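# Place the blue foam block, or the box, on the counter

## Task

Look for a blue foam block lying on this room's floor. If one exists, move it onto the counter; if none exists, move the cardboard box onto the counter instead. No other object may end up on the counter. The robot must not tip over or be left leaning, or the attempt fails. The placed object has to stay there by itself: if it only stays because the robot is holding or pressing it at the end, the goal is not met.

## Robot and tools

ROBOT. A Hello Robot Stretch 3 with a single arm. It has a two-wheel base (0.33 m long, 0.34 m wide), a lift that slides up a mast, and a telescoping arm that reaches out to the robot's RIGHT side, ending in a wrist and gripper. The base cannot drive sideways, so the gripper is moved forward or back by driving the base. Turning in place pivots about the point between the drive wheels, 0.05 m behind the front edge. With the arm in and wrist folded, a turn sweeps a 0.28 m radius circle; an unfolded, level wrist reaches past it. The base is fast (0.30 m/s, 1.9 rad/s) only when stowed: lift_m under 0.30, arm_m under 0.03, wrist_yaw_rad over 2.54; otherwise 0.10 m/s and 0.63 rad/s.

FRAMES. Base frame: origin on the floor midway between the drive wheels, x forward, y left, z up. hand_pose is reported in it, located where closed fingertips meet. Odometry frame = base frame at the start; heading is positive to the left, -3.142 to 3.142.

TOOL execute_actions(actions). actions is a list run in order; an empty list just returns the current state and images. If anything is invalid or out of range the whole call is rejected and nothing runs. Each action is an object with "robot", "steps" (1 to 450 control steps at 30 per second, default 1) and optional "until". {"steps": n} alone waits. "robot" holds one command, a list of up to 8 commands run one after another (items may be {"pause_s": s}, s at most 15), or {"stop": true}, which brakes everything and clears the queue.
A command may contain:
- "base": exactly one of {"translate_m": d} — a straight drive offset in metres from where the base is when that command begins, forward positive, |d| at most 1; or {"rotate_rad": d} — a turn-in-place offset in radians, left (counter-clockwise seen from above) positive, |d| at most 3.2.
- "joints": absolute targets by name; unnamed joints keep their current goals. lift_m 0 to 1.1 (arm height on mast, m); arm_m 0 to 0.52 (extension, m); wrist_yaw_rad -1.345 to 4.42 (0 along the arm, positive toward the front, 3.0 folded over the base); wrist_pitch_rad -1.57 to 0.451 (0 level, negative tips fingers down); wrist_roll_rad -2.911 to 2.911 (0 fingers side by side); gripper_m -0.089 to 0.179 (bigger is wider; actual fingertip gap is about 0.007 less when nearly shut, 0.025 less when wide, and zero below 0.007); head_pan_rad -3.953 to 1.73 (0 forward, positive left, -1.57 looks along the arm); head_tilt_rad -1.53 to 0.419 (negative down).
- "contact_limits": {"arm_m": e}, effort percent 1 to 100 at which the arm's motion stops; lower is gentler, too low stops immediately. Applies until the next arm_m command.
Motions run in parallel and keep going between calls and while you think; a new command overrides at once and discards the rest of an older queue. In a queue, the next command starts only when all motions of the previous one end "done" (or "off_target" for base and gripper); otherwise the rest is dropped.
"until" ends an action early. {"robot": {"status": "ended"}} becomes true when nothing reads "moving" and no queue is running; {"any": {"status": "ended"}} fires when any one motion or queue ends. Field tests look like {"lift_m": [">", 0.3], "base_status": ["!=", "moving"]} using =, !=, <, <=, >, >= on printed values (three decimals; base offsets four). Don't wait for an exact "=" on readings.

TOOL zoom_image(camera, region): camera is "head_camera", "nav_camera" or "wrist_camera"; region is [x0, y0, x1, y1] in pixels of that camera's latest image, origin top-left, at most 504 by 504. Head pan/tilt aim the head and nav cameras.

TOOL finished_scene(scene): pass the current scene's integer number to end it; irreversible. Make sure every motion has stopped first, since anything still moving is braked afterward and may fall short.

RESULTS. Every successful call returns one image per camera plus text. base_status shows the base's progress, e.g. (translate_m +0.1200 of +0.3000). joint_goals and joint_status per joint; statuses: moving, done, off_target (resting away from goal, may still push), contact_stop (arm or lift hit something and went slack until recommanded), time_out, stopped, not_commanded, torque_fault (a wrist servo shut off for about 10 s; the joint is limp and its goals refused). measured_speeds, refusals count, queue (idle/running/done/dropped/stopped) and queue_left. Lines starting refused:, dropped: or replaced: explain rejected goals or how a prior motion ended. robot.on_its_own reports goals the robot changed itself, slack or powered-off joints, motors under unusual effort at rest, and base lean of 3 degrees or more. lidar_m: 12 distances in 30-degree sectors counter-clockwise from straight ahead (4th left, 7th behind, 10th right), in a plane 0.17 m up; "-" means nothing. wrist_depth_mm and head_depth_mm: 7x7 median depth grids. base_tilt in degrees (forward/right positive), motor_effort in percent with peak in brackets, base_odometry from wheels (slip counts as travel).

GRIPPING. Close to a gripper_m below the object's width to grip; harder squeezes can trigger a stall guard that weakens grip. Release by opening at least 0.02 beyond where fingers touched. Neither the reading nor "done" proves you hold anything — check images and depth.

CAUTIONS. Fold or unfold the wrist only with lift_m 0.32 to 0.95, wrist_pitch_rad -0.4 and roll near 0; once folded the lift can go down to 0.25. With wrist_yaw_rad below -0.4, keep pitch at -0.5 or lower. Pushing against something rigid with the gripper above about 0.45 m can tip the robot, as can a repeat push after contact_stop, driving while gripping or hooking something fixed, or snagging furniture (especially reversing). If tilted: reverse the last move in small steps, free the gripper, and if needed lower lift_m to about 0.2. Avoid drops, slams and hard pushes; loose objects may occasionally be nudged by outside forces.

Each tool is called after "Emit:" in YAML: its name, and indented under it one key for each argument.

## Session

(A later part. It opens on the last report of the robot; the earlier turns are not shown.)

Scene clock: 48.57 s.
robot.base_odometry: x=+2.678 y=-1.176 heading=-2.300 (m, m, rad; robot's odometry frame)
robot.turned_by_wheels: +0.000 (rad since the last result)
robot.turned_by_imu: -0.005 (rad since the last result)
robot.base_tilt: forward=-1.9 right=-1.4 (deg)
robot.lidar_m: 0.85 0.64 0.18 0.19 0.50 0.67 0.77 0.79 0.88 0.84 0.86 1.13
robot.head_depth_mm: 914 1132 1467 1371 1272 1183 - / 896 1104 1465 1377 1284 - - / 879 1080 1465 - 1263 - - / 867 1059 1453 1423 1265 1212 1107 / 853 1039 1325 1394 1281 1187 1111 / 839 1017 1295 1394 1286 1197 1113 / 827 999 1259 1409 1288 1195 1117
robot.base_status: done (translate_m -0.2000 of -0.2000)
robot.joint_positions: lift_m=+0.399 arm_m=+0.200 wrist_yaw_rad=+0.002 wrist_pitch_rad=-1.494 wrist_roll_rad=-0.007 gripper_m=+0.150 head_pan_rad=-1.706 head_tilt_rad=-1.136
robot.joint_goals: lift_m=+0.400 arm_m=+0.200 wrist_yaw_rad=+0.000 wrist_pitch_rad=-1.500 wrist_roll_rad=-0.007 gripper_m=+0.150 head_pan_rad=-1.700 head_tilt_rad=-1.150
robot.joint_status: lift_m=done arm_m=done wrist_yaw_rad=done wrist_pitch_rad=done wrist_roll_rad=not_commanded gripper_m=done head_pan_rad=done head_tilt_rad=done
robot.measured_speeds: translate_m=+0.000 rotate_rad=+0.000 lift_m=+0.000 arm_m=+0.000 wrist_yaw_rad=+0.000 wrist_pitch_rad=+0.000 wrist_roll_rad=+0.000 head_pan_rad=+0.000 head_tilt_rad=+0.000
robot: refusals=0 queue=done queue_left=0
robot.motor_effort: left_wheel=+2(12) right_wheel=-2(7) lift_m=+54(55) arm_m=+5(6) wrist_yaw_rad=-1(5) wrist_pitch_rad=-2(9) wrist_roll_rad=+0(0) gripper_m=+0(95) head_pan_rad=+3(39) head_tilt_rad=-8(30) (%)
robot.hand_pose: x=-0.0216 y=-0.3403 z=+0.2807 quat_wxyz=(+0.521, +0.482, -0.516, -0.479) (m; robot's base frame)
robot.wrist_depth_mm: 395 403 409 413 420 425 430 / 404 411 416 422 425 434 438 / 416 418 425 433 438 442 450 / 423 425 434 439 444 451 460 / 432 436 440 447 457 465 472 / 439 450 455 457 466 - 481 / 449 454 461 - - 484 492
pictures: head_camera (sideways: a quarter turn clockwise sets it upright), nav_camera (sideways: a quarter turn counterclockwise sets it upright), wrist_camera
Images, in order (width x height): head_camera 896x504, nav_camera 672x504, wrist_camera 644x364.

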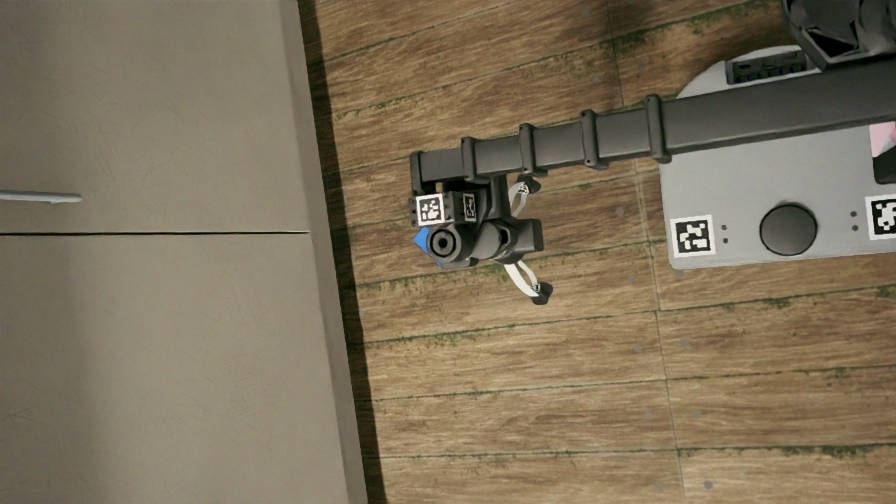

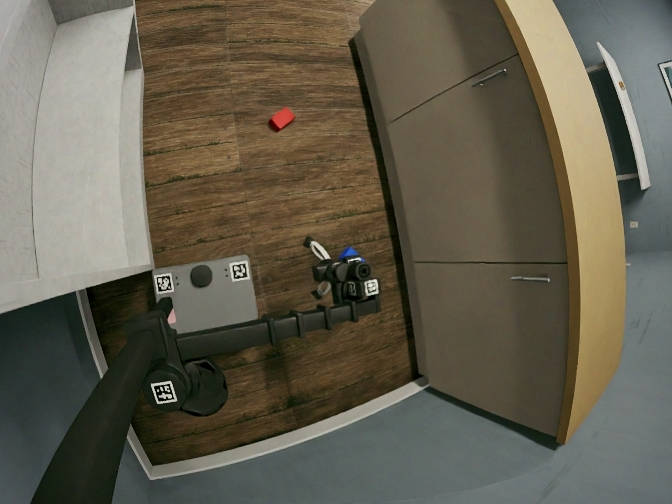

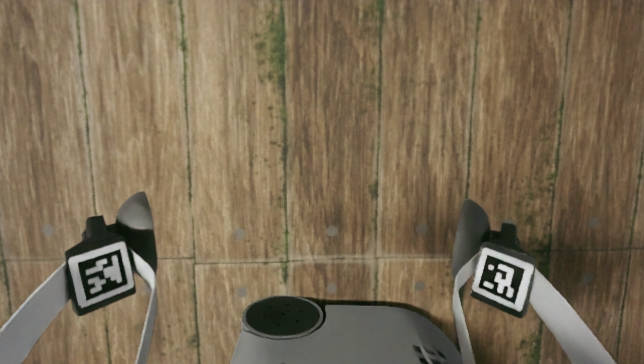

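Emit:
execute_actions:
  actions:
    - {"robot":{"joints":{"arm_m":0.42,"lift_m":0.3}},"steps":450,"until":{"robot":{"status":"ended"}}}

Scene clock: 51.53 s.
robot.base_odometry: x=+2.678 y=-1.176 heading=-2.300 (m, m, rad; robot's odometry frame)
robot.turned_by_wheels: +0.000 (rad since the last result)
robot.turned_by_imu: +0.000 (rad since the last result)
robot.base_tilt: forward=-1.9 right=-1.4 (deg)
robot.lidar_m: 0.85 0.64 0.18 0.19 0.50 0.66 0.77 0.79 0.88 0.84 0.86 1.13
robot.head_depth_mm: 911 1134 1458 1378 1265 1172 - / 900 1103 1461 1389 1270 - - / 882 1079 1451 1389 1272 - - / 871 1058 1259 1360 1284 1204 1107 / 851 1041 1333 1401 1284 1188 1116 / 840 1018 1291 1403 1287 1192 1116 / 826 999 1264 1406 1295 1198 1115
robot.base_status: done (translate_m -0.2000 of -0.2000)
robot.joint_positions: lift_m=+0.301 arm_m=+0.420 wrist_yaw_rad=+0.001 wrist_pitch_rad=-1.495 wrist_roll_rad=-0.007 gripper_m=+0.150 head_pan_rad=-1.706 head_tilt_rad=-1.136
robot.joint_goals: lift_m=+0.300 arm_m=+0.420 wrist_yaw_rad=+0.000 wrist_pitch_rad=-1.500 wrist_roll_rad=-0.007 gripper_m=+0.150 head_pan_rad=-1.700 head_tilt_rad=-1.150
robot.joint_status: lift_m=done arm_m=done wrist_yaw_rad=done wrist_pitch_rad=done wrist_roll_rad=not_commanded gripper_m=done head_pan_rad=done head_tilt_rad=done
robot.measured_speeds: translate_m=+0.000 rotate_rad=+0.000 lift_m=+0.000 arm_m=+0.000 wrist_yaw_rad=+0.000 wrist_pitch_rad=+0.000 wrist_roll_rad=+0.000 head_pan_rad=+0.000 head_tilt_rad=+0.000
robot: refusals=0 queue=done queue_left=0
robot.motor_effort: left_wheel=+2(2) right_wheel=-1(2) lift_m=+16(52) arm_m=+5(5) wrist_yaw_rad=-1(2) wrist_pitch_rad=-2(2) wrist_roll_rad=+0(0) gripper_m=+0(1) head_pan_rad=+3(3) head_tilt_rad=-8(8) (%)
robot.hand_pose: x=-0.0216 y=-0.5600 z=+0.1820 quat_wxyz=(+0.521, +0.483, -0.516, -0.479) (m; robot's base frame)
robot.wrist_depth_mm: 309 311 316 322 325 329 332 / 313 319 323 324 331 335 340 / 321 324 331 291 338 344 345 / 329 332 337 340 347 348 356 / 335 340 344 349 352 358 365 / 340 349 351 357 361 - 371 / 351 355 362 366 371 377 384
pictures: head_camera (sideways: a quarter turn clockwise sets it upright), nav_camera (sideways: a quarter turn counterclockwise sets it upright), wrist_camera
Images, in order (width x height): head_camera 896x504, nav_camera 672x504, wrist_camera 644x364.

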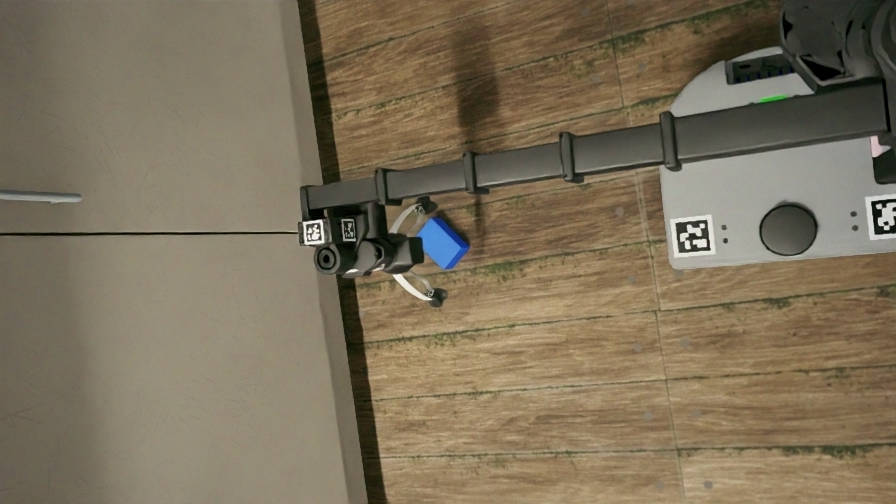

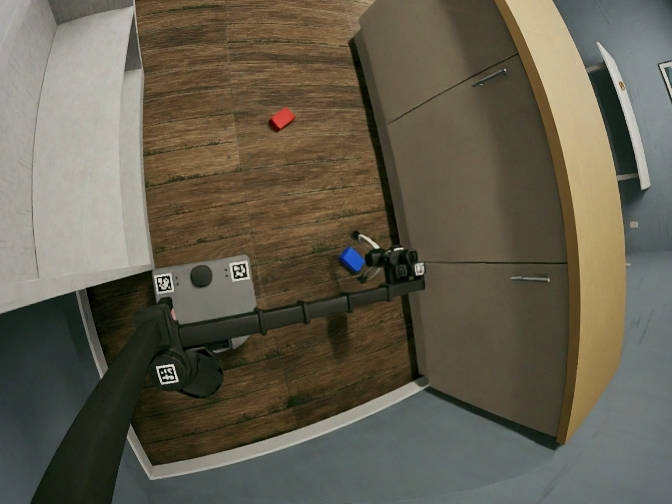

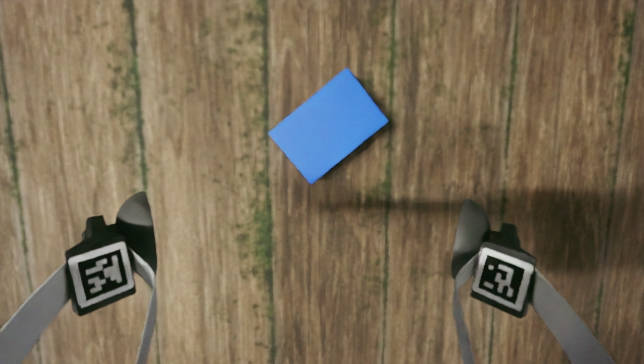

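Emit:
execute_actions:
  actions:
    - {"robot":{"joints":{"arm_m":0.45,"lift_m":0.24,"wrist_roll_rad":0.87}},"steps":450,"until":{"robot":{"status":"ended"}}}

Scene clock: 53.27 s.
robot.base_odometry: x=+2.678 y=-1.176 heading=-2.300 (m, m, rad; robot's odometry frame)
robot.turned_by_wheels: +0.000 (rad since the last result)
robot.turned_by_imu: +0.000 (rad since the last result)
robot.base_tilt: forward=-1.9 right=-1.4 (deg)
robot.lidar_m: 0.85 0.63 0.18 0.19 0.50 0.67 0.77 0.79 0.88 0.84 0.86 1.13
robot.head_depth_mm: 909 1130 1461 1375 1263 1185 - / 894 1109 1465 1372 1269 - - / 882 1079 1446 1384 1275 - - / 870 1057 1299 1366 1278 1208 1106 / 849 1038 1333 1386 1291 1192 1104 / 841 1016 1291 1403 1291 1195 1117 / 827 999 1264 1398 1297 1194 1119
robot.base_status: done (translate_m -0.2000 of -0.2000)
robot.joint_positions: lift_m=+0.241 arm_m=+0.450 wrist_yaw_rad=+0.001 wrist_pitch_rad=-1.495 wrist_roll_rad=+0.865 gripper_m=+0.150 head_pan_rad=-1.706 head_tilt_rad=-1.136
robot.joint_goals: lift_m=+0.240 arm_m=+0.450 wrist_yaw_rad=+0.000 wrist_pitch_rad=-1.500 wrist_roll_rad=+0.870 gripper_m=+0.150 head_pan_rad=-1.700 head_tilt_rad=-1.150
robot.joint_status: lift_m=done arm_m=done wrist_yaw_rad=done wrist_pitch_rad=done wrist_roll_rad=done gripper_m=done head_pan_rad=done head_tilt_rad=done
robot.measured_speeds: translate_m=+0.000 rotate_rad=+0.000 lift_m=+0.000 arm_m=+0.000 wrist_yaw_rad=+0.000 wrist_pitch_rad=+0.000 wrist_roll_rad=+0.000 head_pan_rad=+0.000 head_tilt_rad=+0.000
robot: refusals=0 queue=done queue_left=0
robot.motor_effort: left_wheel=+2(3) right_wheel=-1(1) lift_m=+16(17) arm_m=+5(6) wrist_yaw_rad=-2(1) wrist_pitch_rad=-2(2) wrist_roll_rad=+2(2) gripper_m=+0(0) head_pan_rad=+4(3) head_tilt_rad=-8(8) (%)
robot.hand_pose: x=-0.0216 y=-0.5897 z=+0.1220 quat_wxyz=(+0.254, +0.235, -0.688, -0.638) (m; robot's base frame)
robot.wrist_depth_mm: 264 262 262 260 259 258 257 / 269 270 269 266 266 265 264 / 276 276 274 231 273 272 270 / 285 284 281 237 280 277 277 / 291 290 289 288 286 285 283 / - 298 295 296 295 - 291 / 308 307 305 304 303 301 300
pictures: head_camera (sideways: a quarter turn clockwise sets it upright), nav_camera (sideways: a quarter turn counterclockwise sets it upright), wrist_camera
Images, in order (width x height): head_camera 896x504, nav_camera 672x504, wrist_camera 644x364.

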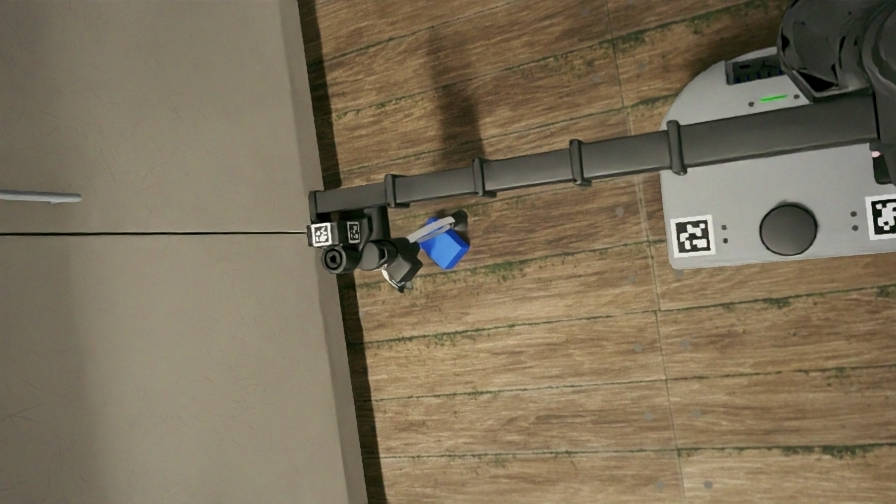

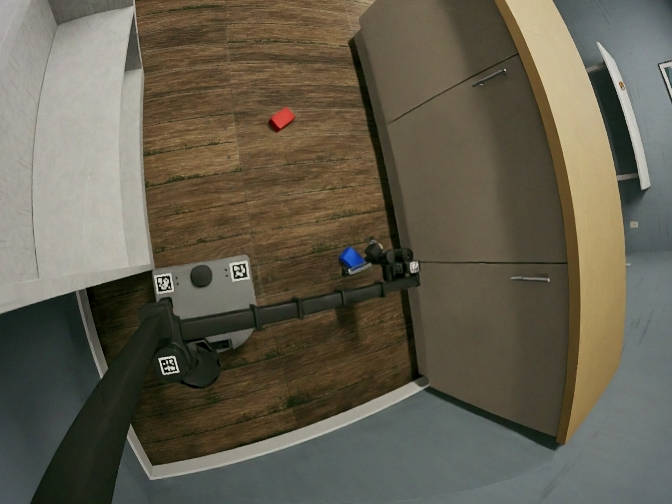

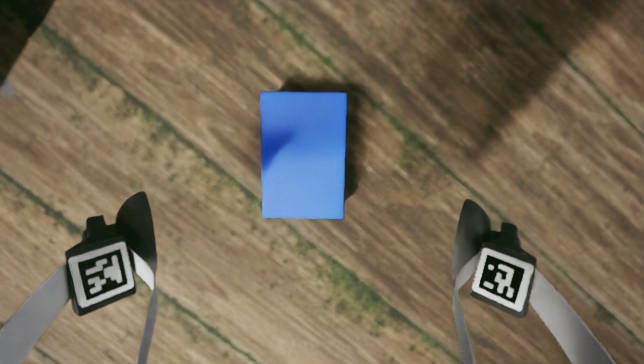

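Emit:
execute_actions:
  actions:
    - {"robot":{"joints":{"lift_m":0.15}},"steps":450,"until":{"robot":{"status":"ended"}}}

Scene clock: 54.93 s.
robot.base_odometry: x=+2.678 y=-1.176 heading=-2.300 (m, m, rad; robot's odometry frame)
robot.turned_by_wheels: +0.000 (rad since the last result)
robot.turned_by_imu: +0.000 (rad since the last result)
robot.base_tilt: forward=-2.0 right=-1.3 (deg)
robot.lidar_m: 0.85 0.64 0.18 0.19 0.50 0.66 0.77 0.79 0.88 0.84 0.86 1.13
robot.head_depth_mm: 918 1131 1461 1382 1271 1169 - / 899 1108 1460 1385 1271 1212 - / 884 1082 1452 1392 1274 - - / 866 1063 1323 1355 1287 1207 1106 / 857 1042 1329 1399 1287 1194 1110 / 841 1017 1291 1402 1290 1192 1114 / 823 996 1266 1403 1290 1203 1118
robot.base_status: done (translate_m -0.2000 of -0.2000)
robot.joint_positions: lift_m=+0.151 arm_m=+0.450 wrist_yaw_rad=+0.001 wrist_pitch_rad=-1.495 wrist_roll_rad=+0.865 gripper_m=+0.150 head_pan_rad=-1.706 head_tilt_rad=-1.136
robot.joint_goals: lift_m=+0.150 arm_m=+0.450 wrist_yaw_rad=+0.000 wrist_pitch_rad=-1.500 wrist_roll_rad=+0.870 gripper_m=+0.150 head_pan_rad=-1.700 head_tilt_rad=-1.150
robot.joint_status: lift_m=done arm_m=done wrist_yaw_rad=done wrist_pitch_rad=done wrist_roll_rad=done gripper_m=done head_pan_rad=done head_tilt_rad=done
robot.measured_speeds: translate_m=+0.000 rotate_rad=+0.000 lift_m=+0.000 arm_m=+0.000 wrist_yaw_rad=+0.000 wrist_pitch_rad=+0.000 wrist_roll_rad=+0.000 head_pan_rad=+0.000 head_tilt_rad=+0.000
robot: refusals=0 queue=done queue_left=0
robot.motor_effort: left_wheel=+3(3) right_wheel=-2(2) lift_m=+16(16) arm_m=+5(4) wrist_yaw_rad=-1(2) wrist_pitch_rad=-2(2) wrist_roll_rad=+2(2) gripper_m=+0(1) head_pan_rad=+3(2) head_tilt_rad=-8(8) (%)
robot.hand_pose: x=-0.0216 y=-0.5897 z=+0.0320 quat_wxyz=(+0.254, +0.235, -0.688, -0.638) (m; robot's base frame)
robot.wrist_depth_mm: 180 179 178 177 176 175 175 / 184 183 181 140 180 180 179 / 188 187 143 142 185 185 184 / 193 192 147 146 189 188 189 / 198 197 151 149 195 193 193 / - 204 202 201 200 - 198 / 210 209 208 207 205 204 203
pictures: head_camera (sideways: a quarter turn clockwise sets it upright), nav_camera (sideways: a quarter turn counterclockwise sets it upright), wrist_camera
Images, in order (width x height): head_camera 896x504, nav_camera 672x504, wrist_camera 644x364.

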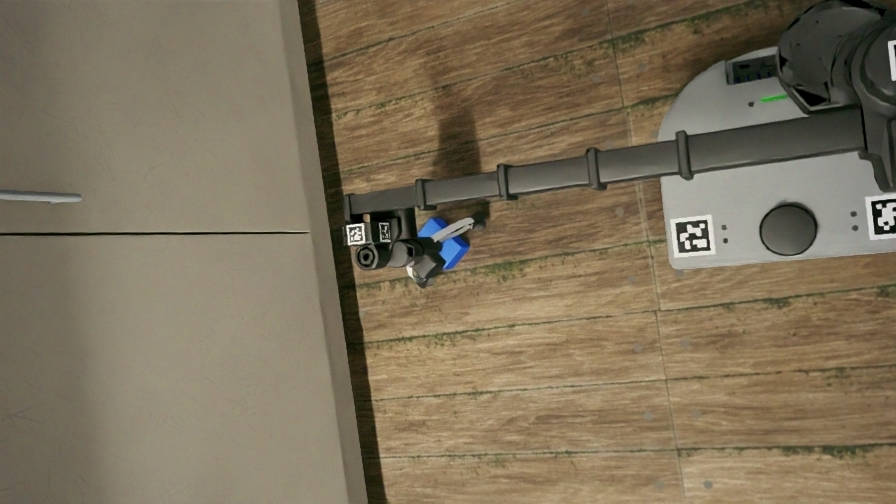

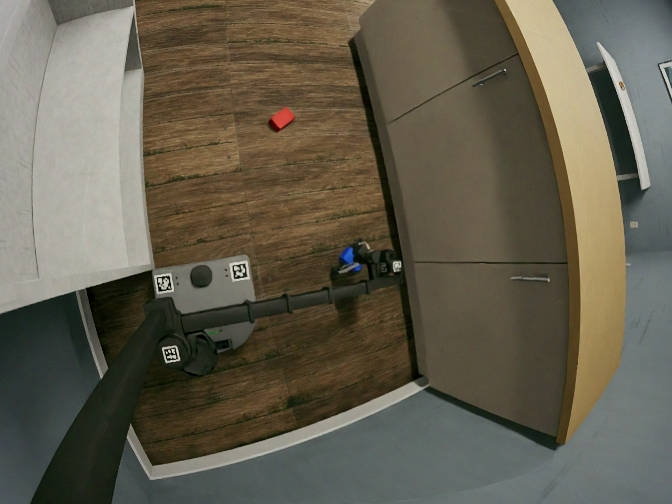

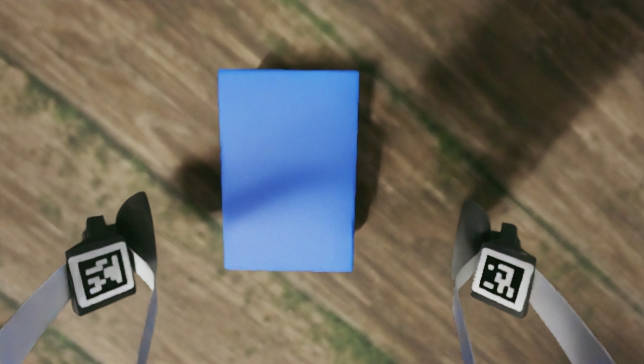

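Emit:
execute_actions:
  actions:
    - {"robot":[{"joints":{"lift_m":0.144}},{"joints":{"gripper_m":0.02}},{"joints":{"lift_m":0.3,"arm_m":0.35}}],"steps":450,"until":{"robot":{"status":"ended"}}}

Scene clock: 59.47 s.
robot.base_odometry: x=+2.678 y=-1.176 heading=-2.300 (m, m, rad; robot's odometry frame)
robot.turned_by_wheels: +0.000 (rad since the last result)
robot.turned_by_imu: -0.001 (rad since the last result)
robot.base_tilt: forward=-2.0 right=-1.4 (deg)
robot.lidar_m: 0.85 0.64 0.18 0.19 0.50 0.67 0.77 0.79 0.88 0.47 0.86 1.13
robot.head_depth_mm: 915 1127 1470 1379 1269 1178 - / 896 1101 1465 1385 1273 - - / 882 1082 1459 1373 1277 - - / 866 1062 1327 1354 1279 1206 1110 / 852 1036 1327 1390 1291 1193 1114 / 840 1020 1296 1402 1287 1198 1108 / 826 1000 1263 1403 1292 1198 1121
robot.base_status: done (translate_m -0.2000 of -0.2000)
robot.joint_positions: lift_m=+0.299 arm_m=+0.350 wrist_yaw_rad=+0.001 wrist_pitch_rad=-1.495 wrist_roll_rad=+0.866 gripper_m=+0.021 head_pan_rad=-1.706 head_tilt_rad=-1.136
robot.joint_goals: lift_m=+0.300 arm_m=+0.350 wrist_yaw_rad=+0.000 wrist_pitch_rad=-1.500 wrist_roll_rad=+0.870 gripper_m=+0.020 head_pan_rad=-1.700 head_tilt_rad=-1.150
robot.joint_status: lift_m=done arm_m=done wrist_yaw_rad=done wrist_pitch_rad=done wrist_roll_rad=done gripper_m=done head_pan_rad=done head_tilt_rad=done
robot.measured_speeds: translate_m=+0.000 rotate_rad=+0.000 lift_m=+0.000 arm_m=+0.000 wrist_yaw_rad=+0.000 wrist_pitch_rad=+0.000 wrist_roll_rad=+0.000 head_pan_rad=+0.000 head_tilt_rad=+0.000
robot: refusals=0 queue=done queue_left=0
robot.motor_effort: left_wheel=+3(2) right_wheel=-1(1) lift_m=+54(56) arm_m=-5(5) wrist_yaw_rad=-2(1) wrist_pitch_rad=-2(2) wrist_roll_rad=+2(2) gripper_m=-20(100) head_pan_rad=+3(2) head_tilt_rad=-8(8) (%)
robot.hand_pose: x=-0.0216 y=-0.4905 z=+0.1807 quat_wxyz=(+0.254, +0.235, -0.688, -0.638) (m; robot's base frame)
robot.wrist_depth_mm: 317 317 316 315 315 312 311 / 328 327 321 131 322 317 318 / 336 334 135 133 331 329 328 / 342 345 340 136 340 336 336 / 354 351 140 139 344 346 343 / 364 361 359 358 360 354 351 / 373 371 368 366 366 362 361
pictures: head_camera (sideways: a quarter turn clockwise sets it upright), nav_camera (sideways: a quarter turn counterclockwise sets it upright), wrist_camera
Images, in order (width x height): head_camera 896x504, nav_camera 672x504, wrist_camera 644x364.

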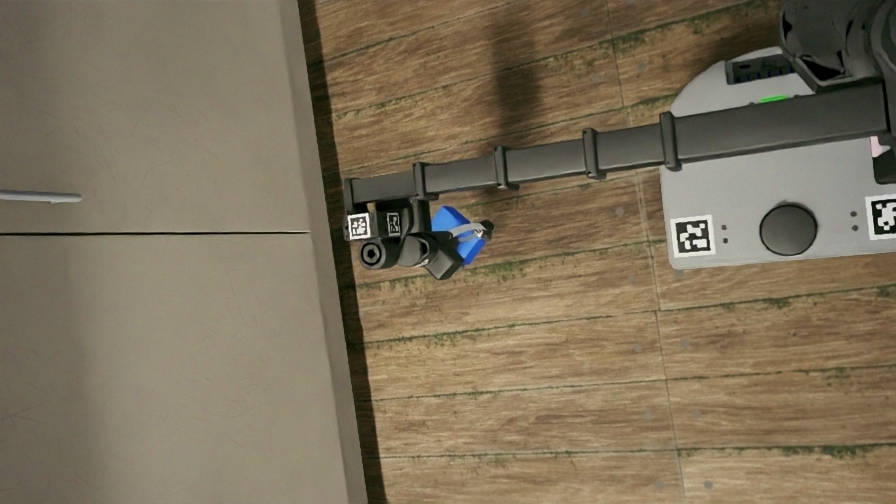

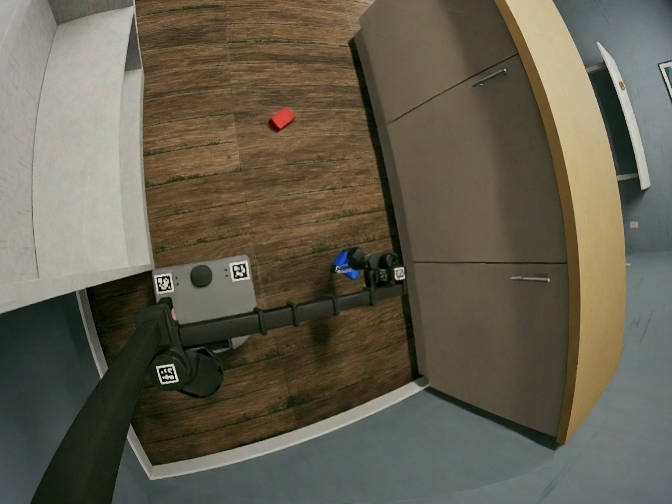

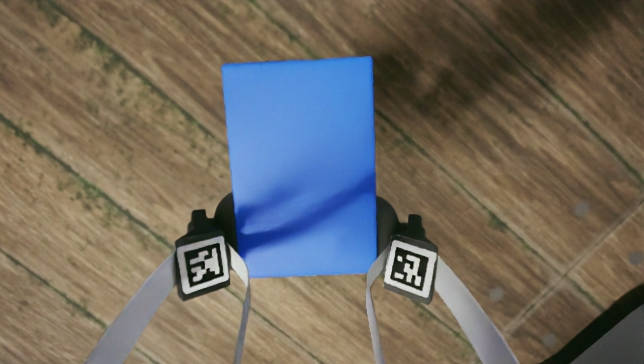

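Emit:
execute_actions:
  actions:
    - {"robot":{"base":{"translate_m":-0.15},"joints":{"lift_m":1.09,"arm_m":0.05,"head_tilt_rad":-0.6,"head_pan_rad":-1.57}},"steps":450,"until":{"robot":{"base_status":"done"}}}
    - {"robot":{"base":{"rotate_rad":-0.6}},"steps":450,"until":{"robot":{"base_status":"done"}}}
    - {"robot":{"base":{"translate_m":0.35}},"steps":450,"until":{"robot":{"base_status":"done"}}}
    - {"robot":{"base":{"rotate_rad":0.55}},"steps":450,"until":{"robot":{"status":"ended"}}}
    - {"robot":{"joints":{"wrist_roll_rad":0,"wrist_pitch_rad":-0.05}},"steps":450,"until":{"robot":{"status":"ended"}}}

Scene clock: 72.47 s.
robot.base_odometry: x=+2.438 y=-1.148 heading=-2.350 (m, m, rad; robot's odometry frame)
robot.turned_by_wheels: -0.050 (rad since the last result)
robot.turned_by_imu: -0.051 (rad since the last result)
robot.base_tilt: forward=-2.0 right=-1.4 (deg)
robot.lidar_m: 2.87 0.79 0.68 0.38 0.38 0.90 0.90 0.92 0.68 0.63 0.64 0.82
robot.head_depth_mm: - - - - 847 999 1213 / - - - - 855 987 1192 / - - - - 839 982 1198 / 3407 2437 862 723 824 969 1193 / 3411 3700 913 724 817 957 1196 / 3399 3721 909 723 807 948 1172 / 3415 3706 910 724 802 942 1168
robot.base_status: done (rotate_rad +0.5499 of +0.5500)
robot.joint_positions: lift_m=+1.089 arm_m=+0.050 wrist_yaw_rad=+0.001 wrist_pitch_rad=-0.081 wrist_roll_rad=+0.005 gripper_m=+0.021 head_pan_rad=-1.577 head_tilt_rad=-0.606
robot.joint_goals: lift_m=+1.090 arm_m=+0.050 wrist_yaw_rad=+0.000 wrist_pitch_rad=-0.050 wrist_roll_rad=+0.000 gripper_m=+0.020 head_pan_rad=-1.570 head_tilt_rad=-0.600
robot.joint_status: lift_m=done arm_m=done wrist_yaw_rad=done wrist_pitch_rad=done wrist_roll_rad=done gripper_m=done head_pan_rad=done head_tilt_rad=done
robot.measured_speeds: translate_m=+0.000 rotate_rad=+0.000 lift_m=+0.000 arm_m=+0.000 wrist_yaw_rad=+0.000 wrist_pitch_rad=+0.000 wrist_roll_rad=+0.000 head_pan_rad=+0.000 head_tilt_rad=+0.000
robot: refusals=0 queue=done queue_left=0
robot.motor_effort: left_wheel=-4(9) right_wheel=+3(6) lift_m=+53(56) arm_m=-4(5) wrist_yaw_rad=-1(1) wrist_pitch_rad=+10(11) wrist_roll_rad=-2(3) gripper_m=-20(20) head_pan_rad=+4(12) head_tilt_rad=+3(38) (%)
robot.hand_pose: x=-0.0211 y=-0.4488 z=+1.1834 quat_wxyz=(+0.705, +0.029, -0.708, -0.028) (m; robot's base frame)
robot.wrist_depth_mm: - - - - - - 876 / - - - 130 - - 868 / - - 135 133 - - 868 / - - - 136 - - 873 / 742 751 140 139 783 796 809 / 562 564 533 545 547 599 601 / 451 448 456 459 472 473 476
pictures: head_camera (sideways: a quarter turn clockwise sets it upright), nav_camera (sideways: a quarter turn counterclockwise sets it upright), wrist_camera
Images, in order (width x height): head_camera 896x504, nav_camera 672x504, wrist_camera 644x364.

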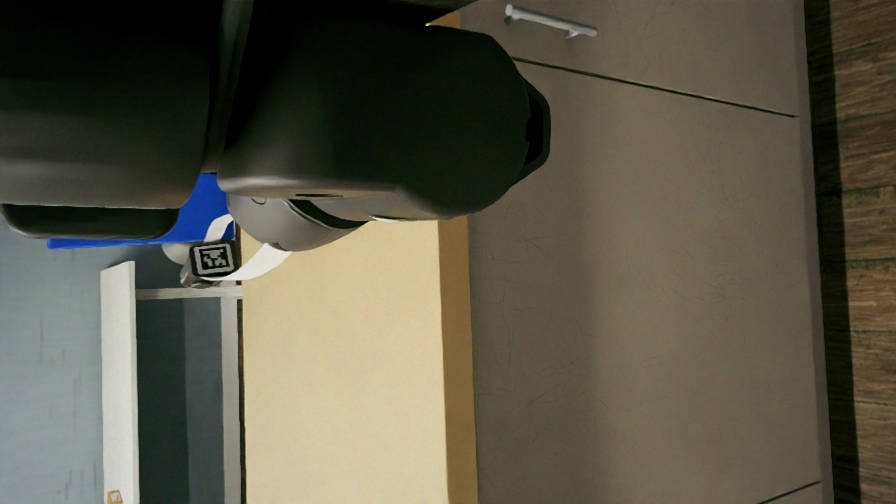

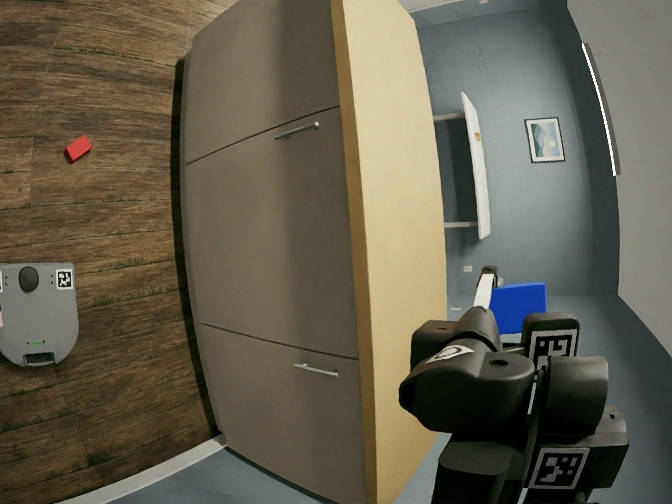

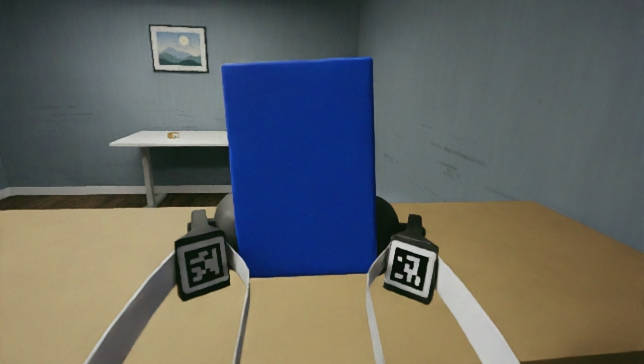

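Emit:
execute_actions:
  actions:
    - {"robot":[{"joints":{"wrist_pitch_rad":-1.33,"arm_m":0.515,"head_tilt_rad":-0.5}}],"steps":450,"until":{"robot":{"status":"ended"}}}

Scene clock: 77.33 s.
robot.base_odometry: x=+2.438 y=-1.148 heading=-2.350 (m, m, rad; robot's odometry frame)
robot.turned_by_wheels: +0.000 (rad since the last result)
robot.turned_by_imu: -0.001 (rad since the last result)
robot.base_tilt: forward=-1.9 right=-1.3 (deg)
robot.lidar_m: 2.88 0.79 0.68 0.38 0.38 0.90 0.90 0.92 0.68 0.63 0.64 0.82
robot.head_depth_mm: - 2365 1185 788 767 875 1011 / 3181 3039 1179 786 762 865 1001 / 3382 - 1104 723 758 862 991 / 3439 3777 1135 753 749 853 980 / 3446 3602 1177 788 742 845 968 / 3397 3630 1176 790 741 838 963 / 3443 3610 1177 789 733 830 951
robot.base_status: done (rotate_rad +0.5499 of +0.5500)
robot.joint_positions: lift_m=+1.089 arm_m=+0.515 wrist_yaw_rad=+0.001 wrist_pitch_rad=-1.329 wrist_roll_rad=+0.004 gripper_m=+0.021 head_pan_rad=-1.577 head_tilt_rad=-0.507
robot.joint_goals: lift_m=+1.090 arm_m=+0.515 wrist_yaw_rad=+0.000 wrist_pitch_rad=-1.330 wrist_roll_rad=+0.000 gripper_m=+0.020 head_pan_rad=-1.570 head_tilt_rad=-0.500
robot.joint_status: lift_m=done arm_m=done wrist_yaw_rad=done wrist_pitch_rad=done wrist_roll_rad=done gripper_m=done head_pan_rad=done head_tilt_rad=done
robot.measured_speeds: translate_m=+0.000 rotate_rad=+0.000 lift_m=+0.000 arm_m=+0.000 wrist_yaw_rad=+0.000 wrist_pitch_rad=+0.000 wrist_roll_rad=+0.000 head_pan_rad=+0.000 head_tilt_rad=+0.000
robot: refusals=0 queue=done queue_left=0
robot.motor_effort: left_wheel=-4(4) right_wheel=+3(3) lift_m=+53(54) arm_m=+5(6) wrist_yaw_rad=-1(1) wrist_pitch_rad=+0(10) wrist_roll_rad=-2(2) gripper_m=-19(19) head_pan_rad=+3(4) head_tilt_rad=+4(16) (%)
robot.hand_pose: x=-0.0216 y=-0.6976 z=+0.9735 quat_wxyz=(+0.556, +0.435, -0.557, -0.437) (m; robot's base frame)
robot.wrist_depth_mm: 221 223 227 229 233 237 240 / 220 222 224 130 232 236 239 / 220 222 135 133 230 234 237 / 218 221 221 136 231 233 237 / 218 219 140 140 230 232 236 / 216 220 221 225 226 232 235 / 216 218 221 225 - - 893
pictures: head_camera (sideways: a quarter turn clockwise sets it upright), nav_camera (sideways: a quarter turn counterclockwise sets it upright), wrist_camera
Images, in order (width x height): head_camera 896x504, nav_camera 672x504, wrist_camera 644x364.

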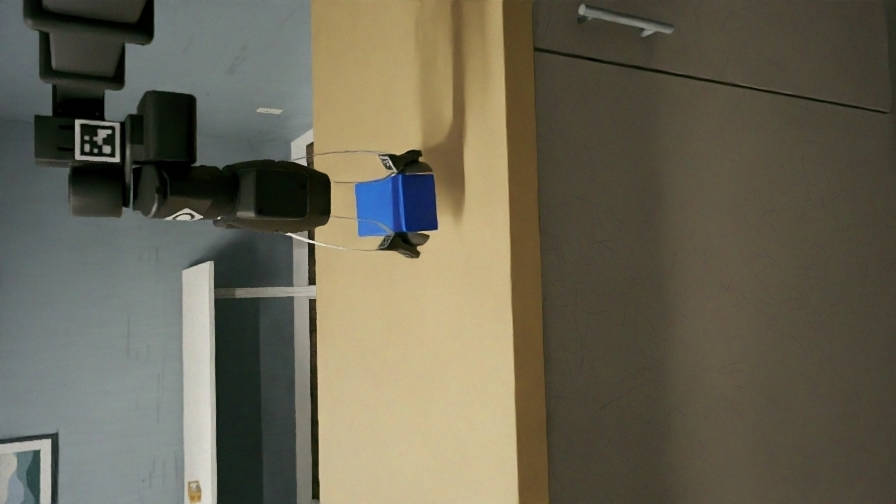

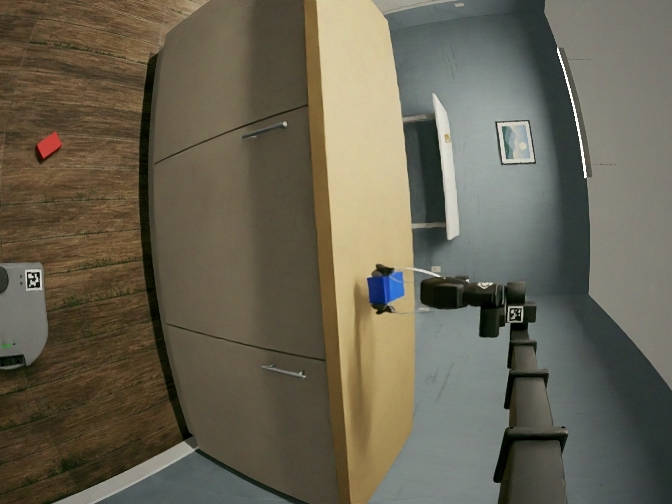

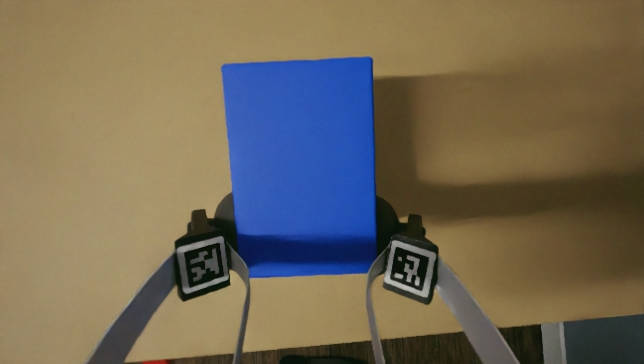

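Emit:
execute_actions:
  actions:
    - {"robot":[{"joints":{"lift_m":1.05}},{"joints":{"gripper_m":0.12}},{"joints":{"lift_m":1.1}}],"steps":450,"until":{"robot":{"status":"ended"}}}

Scene clock: 81.27 s.
robot.base_odometry: x=+2.438 y=-1.148 heading=-2.350 (m, m, rad; robot's odometry frame)
robot.turned_by_wheels: +0.000 (rad since the last result)
robot.turned_by_imu: -0.001 (rad since the last result)
robot.base_tilt: forward=-1.9 right=-1.4 (deg)
robot.lidar_m: 2.87 0.79 0.68 0.38 0.38 0.90 0.90 0.91 0.68 0.63 0.64 0.82
robot.head_depth_mm: - 2360 1177 790 767 875 1013 / 3097 3286 1180 787 763 869 1001 / 3444 - 1101 744 756 859 996 / 3485 3697 1177 753 750 849 984 / 3438 3685 1178 788 745 841 970 / 3391 3659 1174 788 739 836 964 / 3397 3594 1175 789 734 827 953
robot.base_status: done (rotate_rad +0.5499 of +0.5500)
robot.joint_positions: lift_m=+1.099 arm_m=+0.515 wrist_yaw_rad=+0.001 wrist_pitch_rad=-1.327 wrist_roll_rad=+0.004 gripper_m=+0.120 head_pan_rad=-1.577 head_tilt_rad=-0.507
robot.joint_goals: lift_m=+1.100 arm_m=+0.515 wrist_yaw_rad=+0.000 wrist_pitch_rad=-1.330 wrist_roll_rad=+0.000 gripper_m=+0.120 head_pan_rad=-1.570 head_tilt_rad=-0.500
robot.joint_status: lift_m=done arm_m=done wrist_yaw_rad=done wrist_pitch_rad=done wrist_roll_rad=done gripper_m=done head_pan_rad=done head_tilt_rad=done
robot.measured_speeds: translate_m=+0.000 rotate_rad=+0.000 lift_m=+0.000 arm_m=+0.000 wrist_yaw_rad=+0.000 wrist_pitch_rad=+0.000 wrist_roll_rad=+0.000 head_pan_rad=+0.000 head_tilt_rad=+0.000
robot: refusals=0 queue=done queue_left=0
robot.motor_effort: left_wheel=-4(5) right_wheel=+3(4) lift_m=+53(56) arm_m=+4(4) wrist_yaw_rad=-1(1) wrist_pitch_rad=-1(3) wrist_roll_rad=-2(2) gripper_m=+0(94) head_pan_rad=+3(4) head_tilt_rad=+4(4) (%)
robot.hand_pose: x=-0.0216 y=-0.6980 z=+0.9836 quat_wxyz=(+0.556, +0.435, -0.557, -0.437) (m; robot's base frame)
robot.wrist_depth_mm: 231 234 238 240 243 248 251 / 229 233 236 240 242 245 250 / 228 231 233 194 241 245 249 / 228 231 232 193 241 244 247 / 227 228 232 192 239 243 246 / 225 229 232 234 237 243 245 / 225 227 231 235 - - 913
pictures: head_camera (sideways: a quarter turn clockwise sets it upright), nav_camera (sideways: a quarter turn counterclockwise sets it upright), wrist_camera
Images, in order (width x height): head_camera 896x504, nav_camera 672x504, wrist_camera 644x364.

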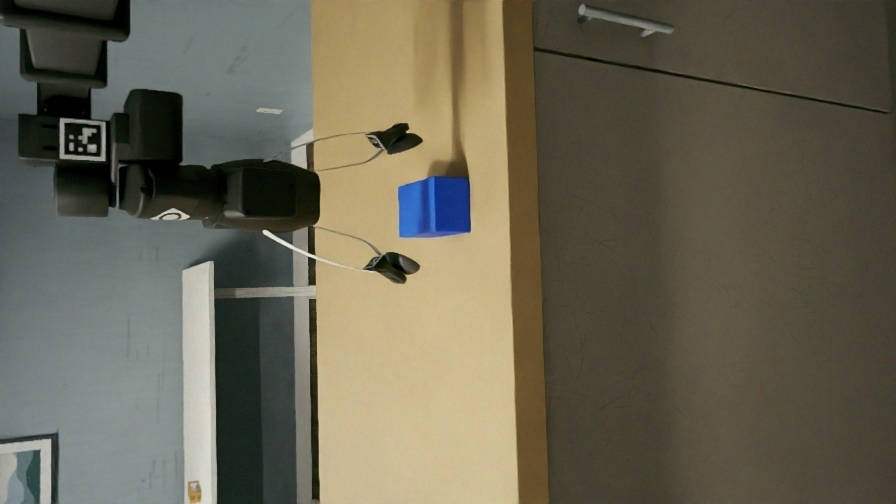

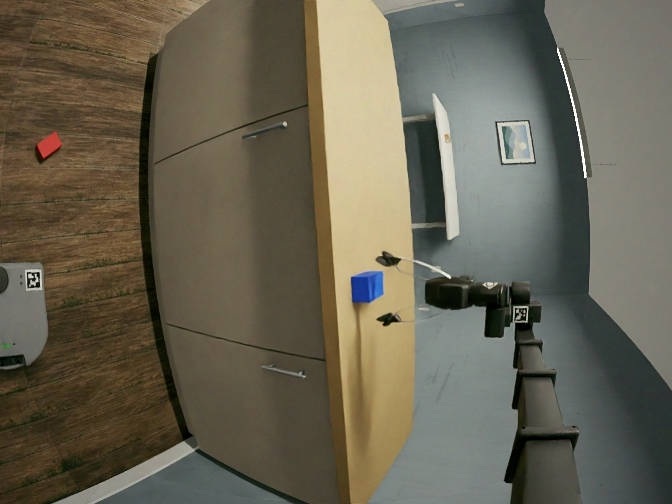

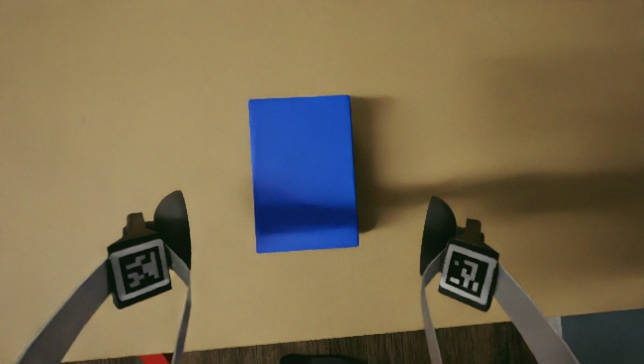

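Emit:
finished_scene:
  scene: 1

The scene is finished: the task was done.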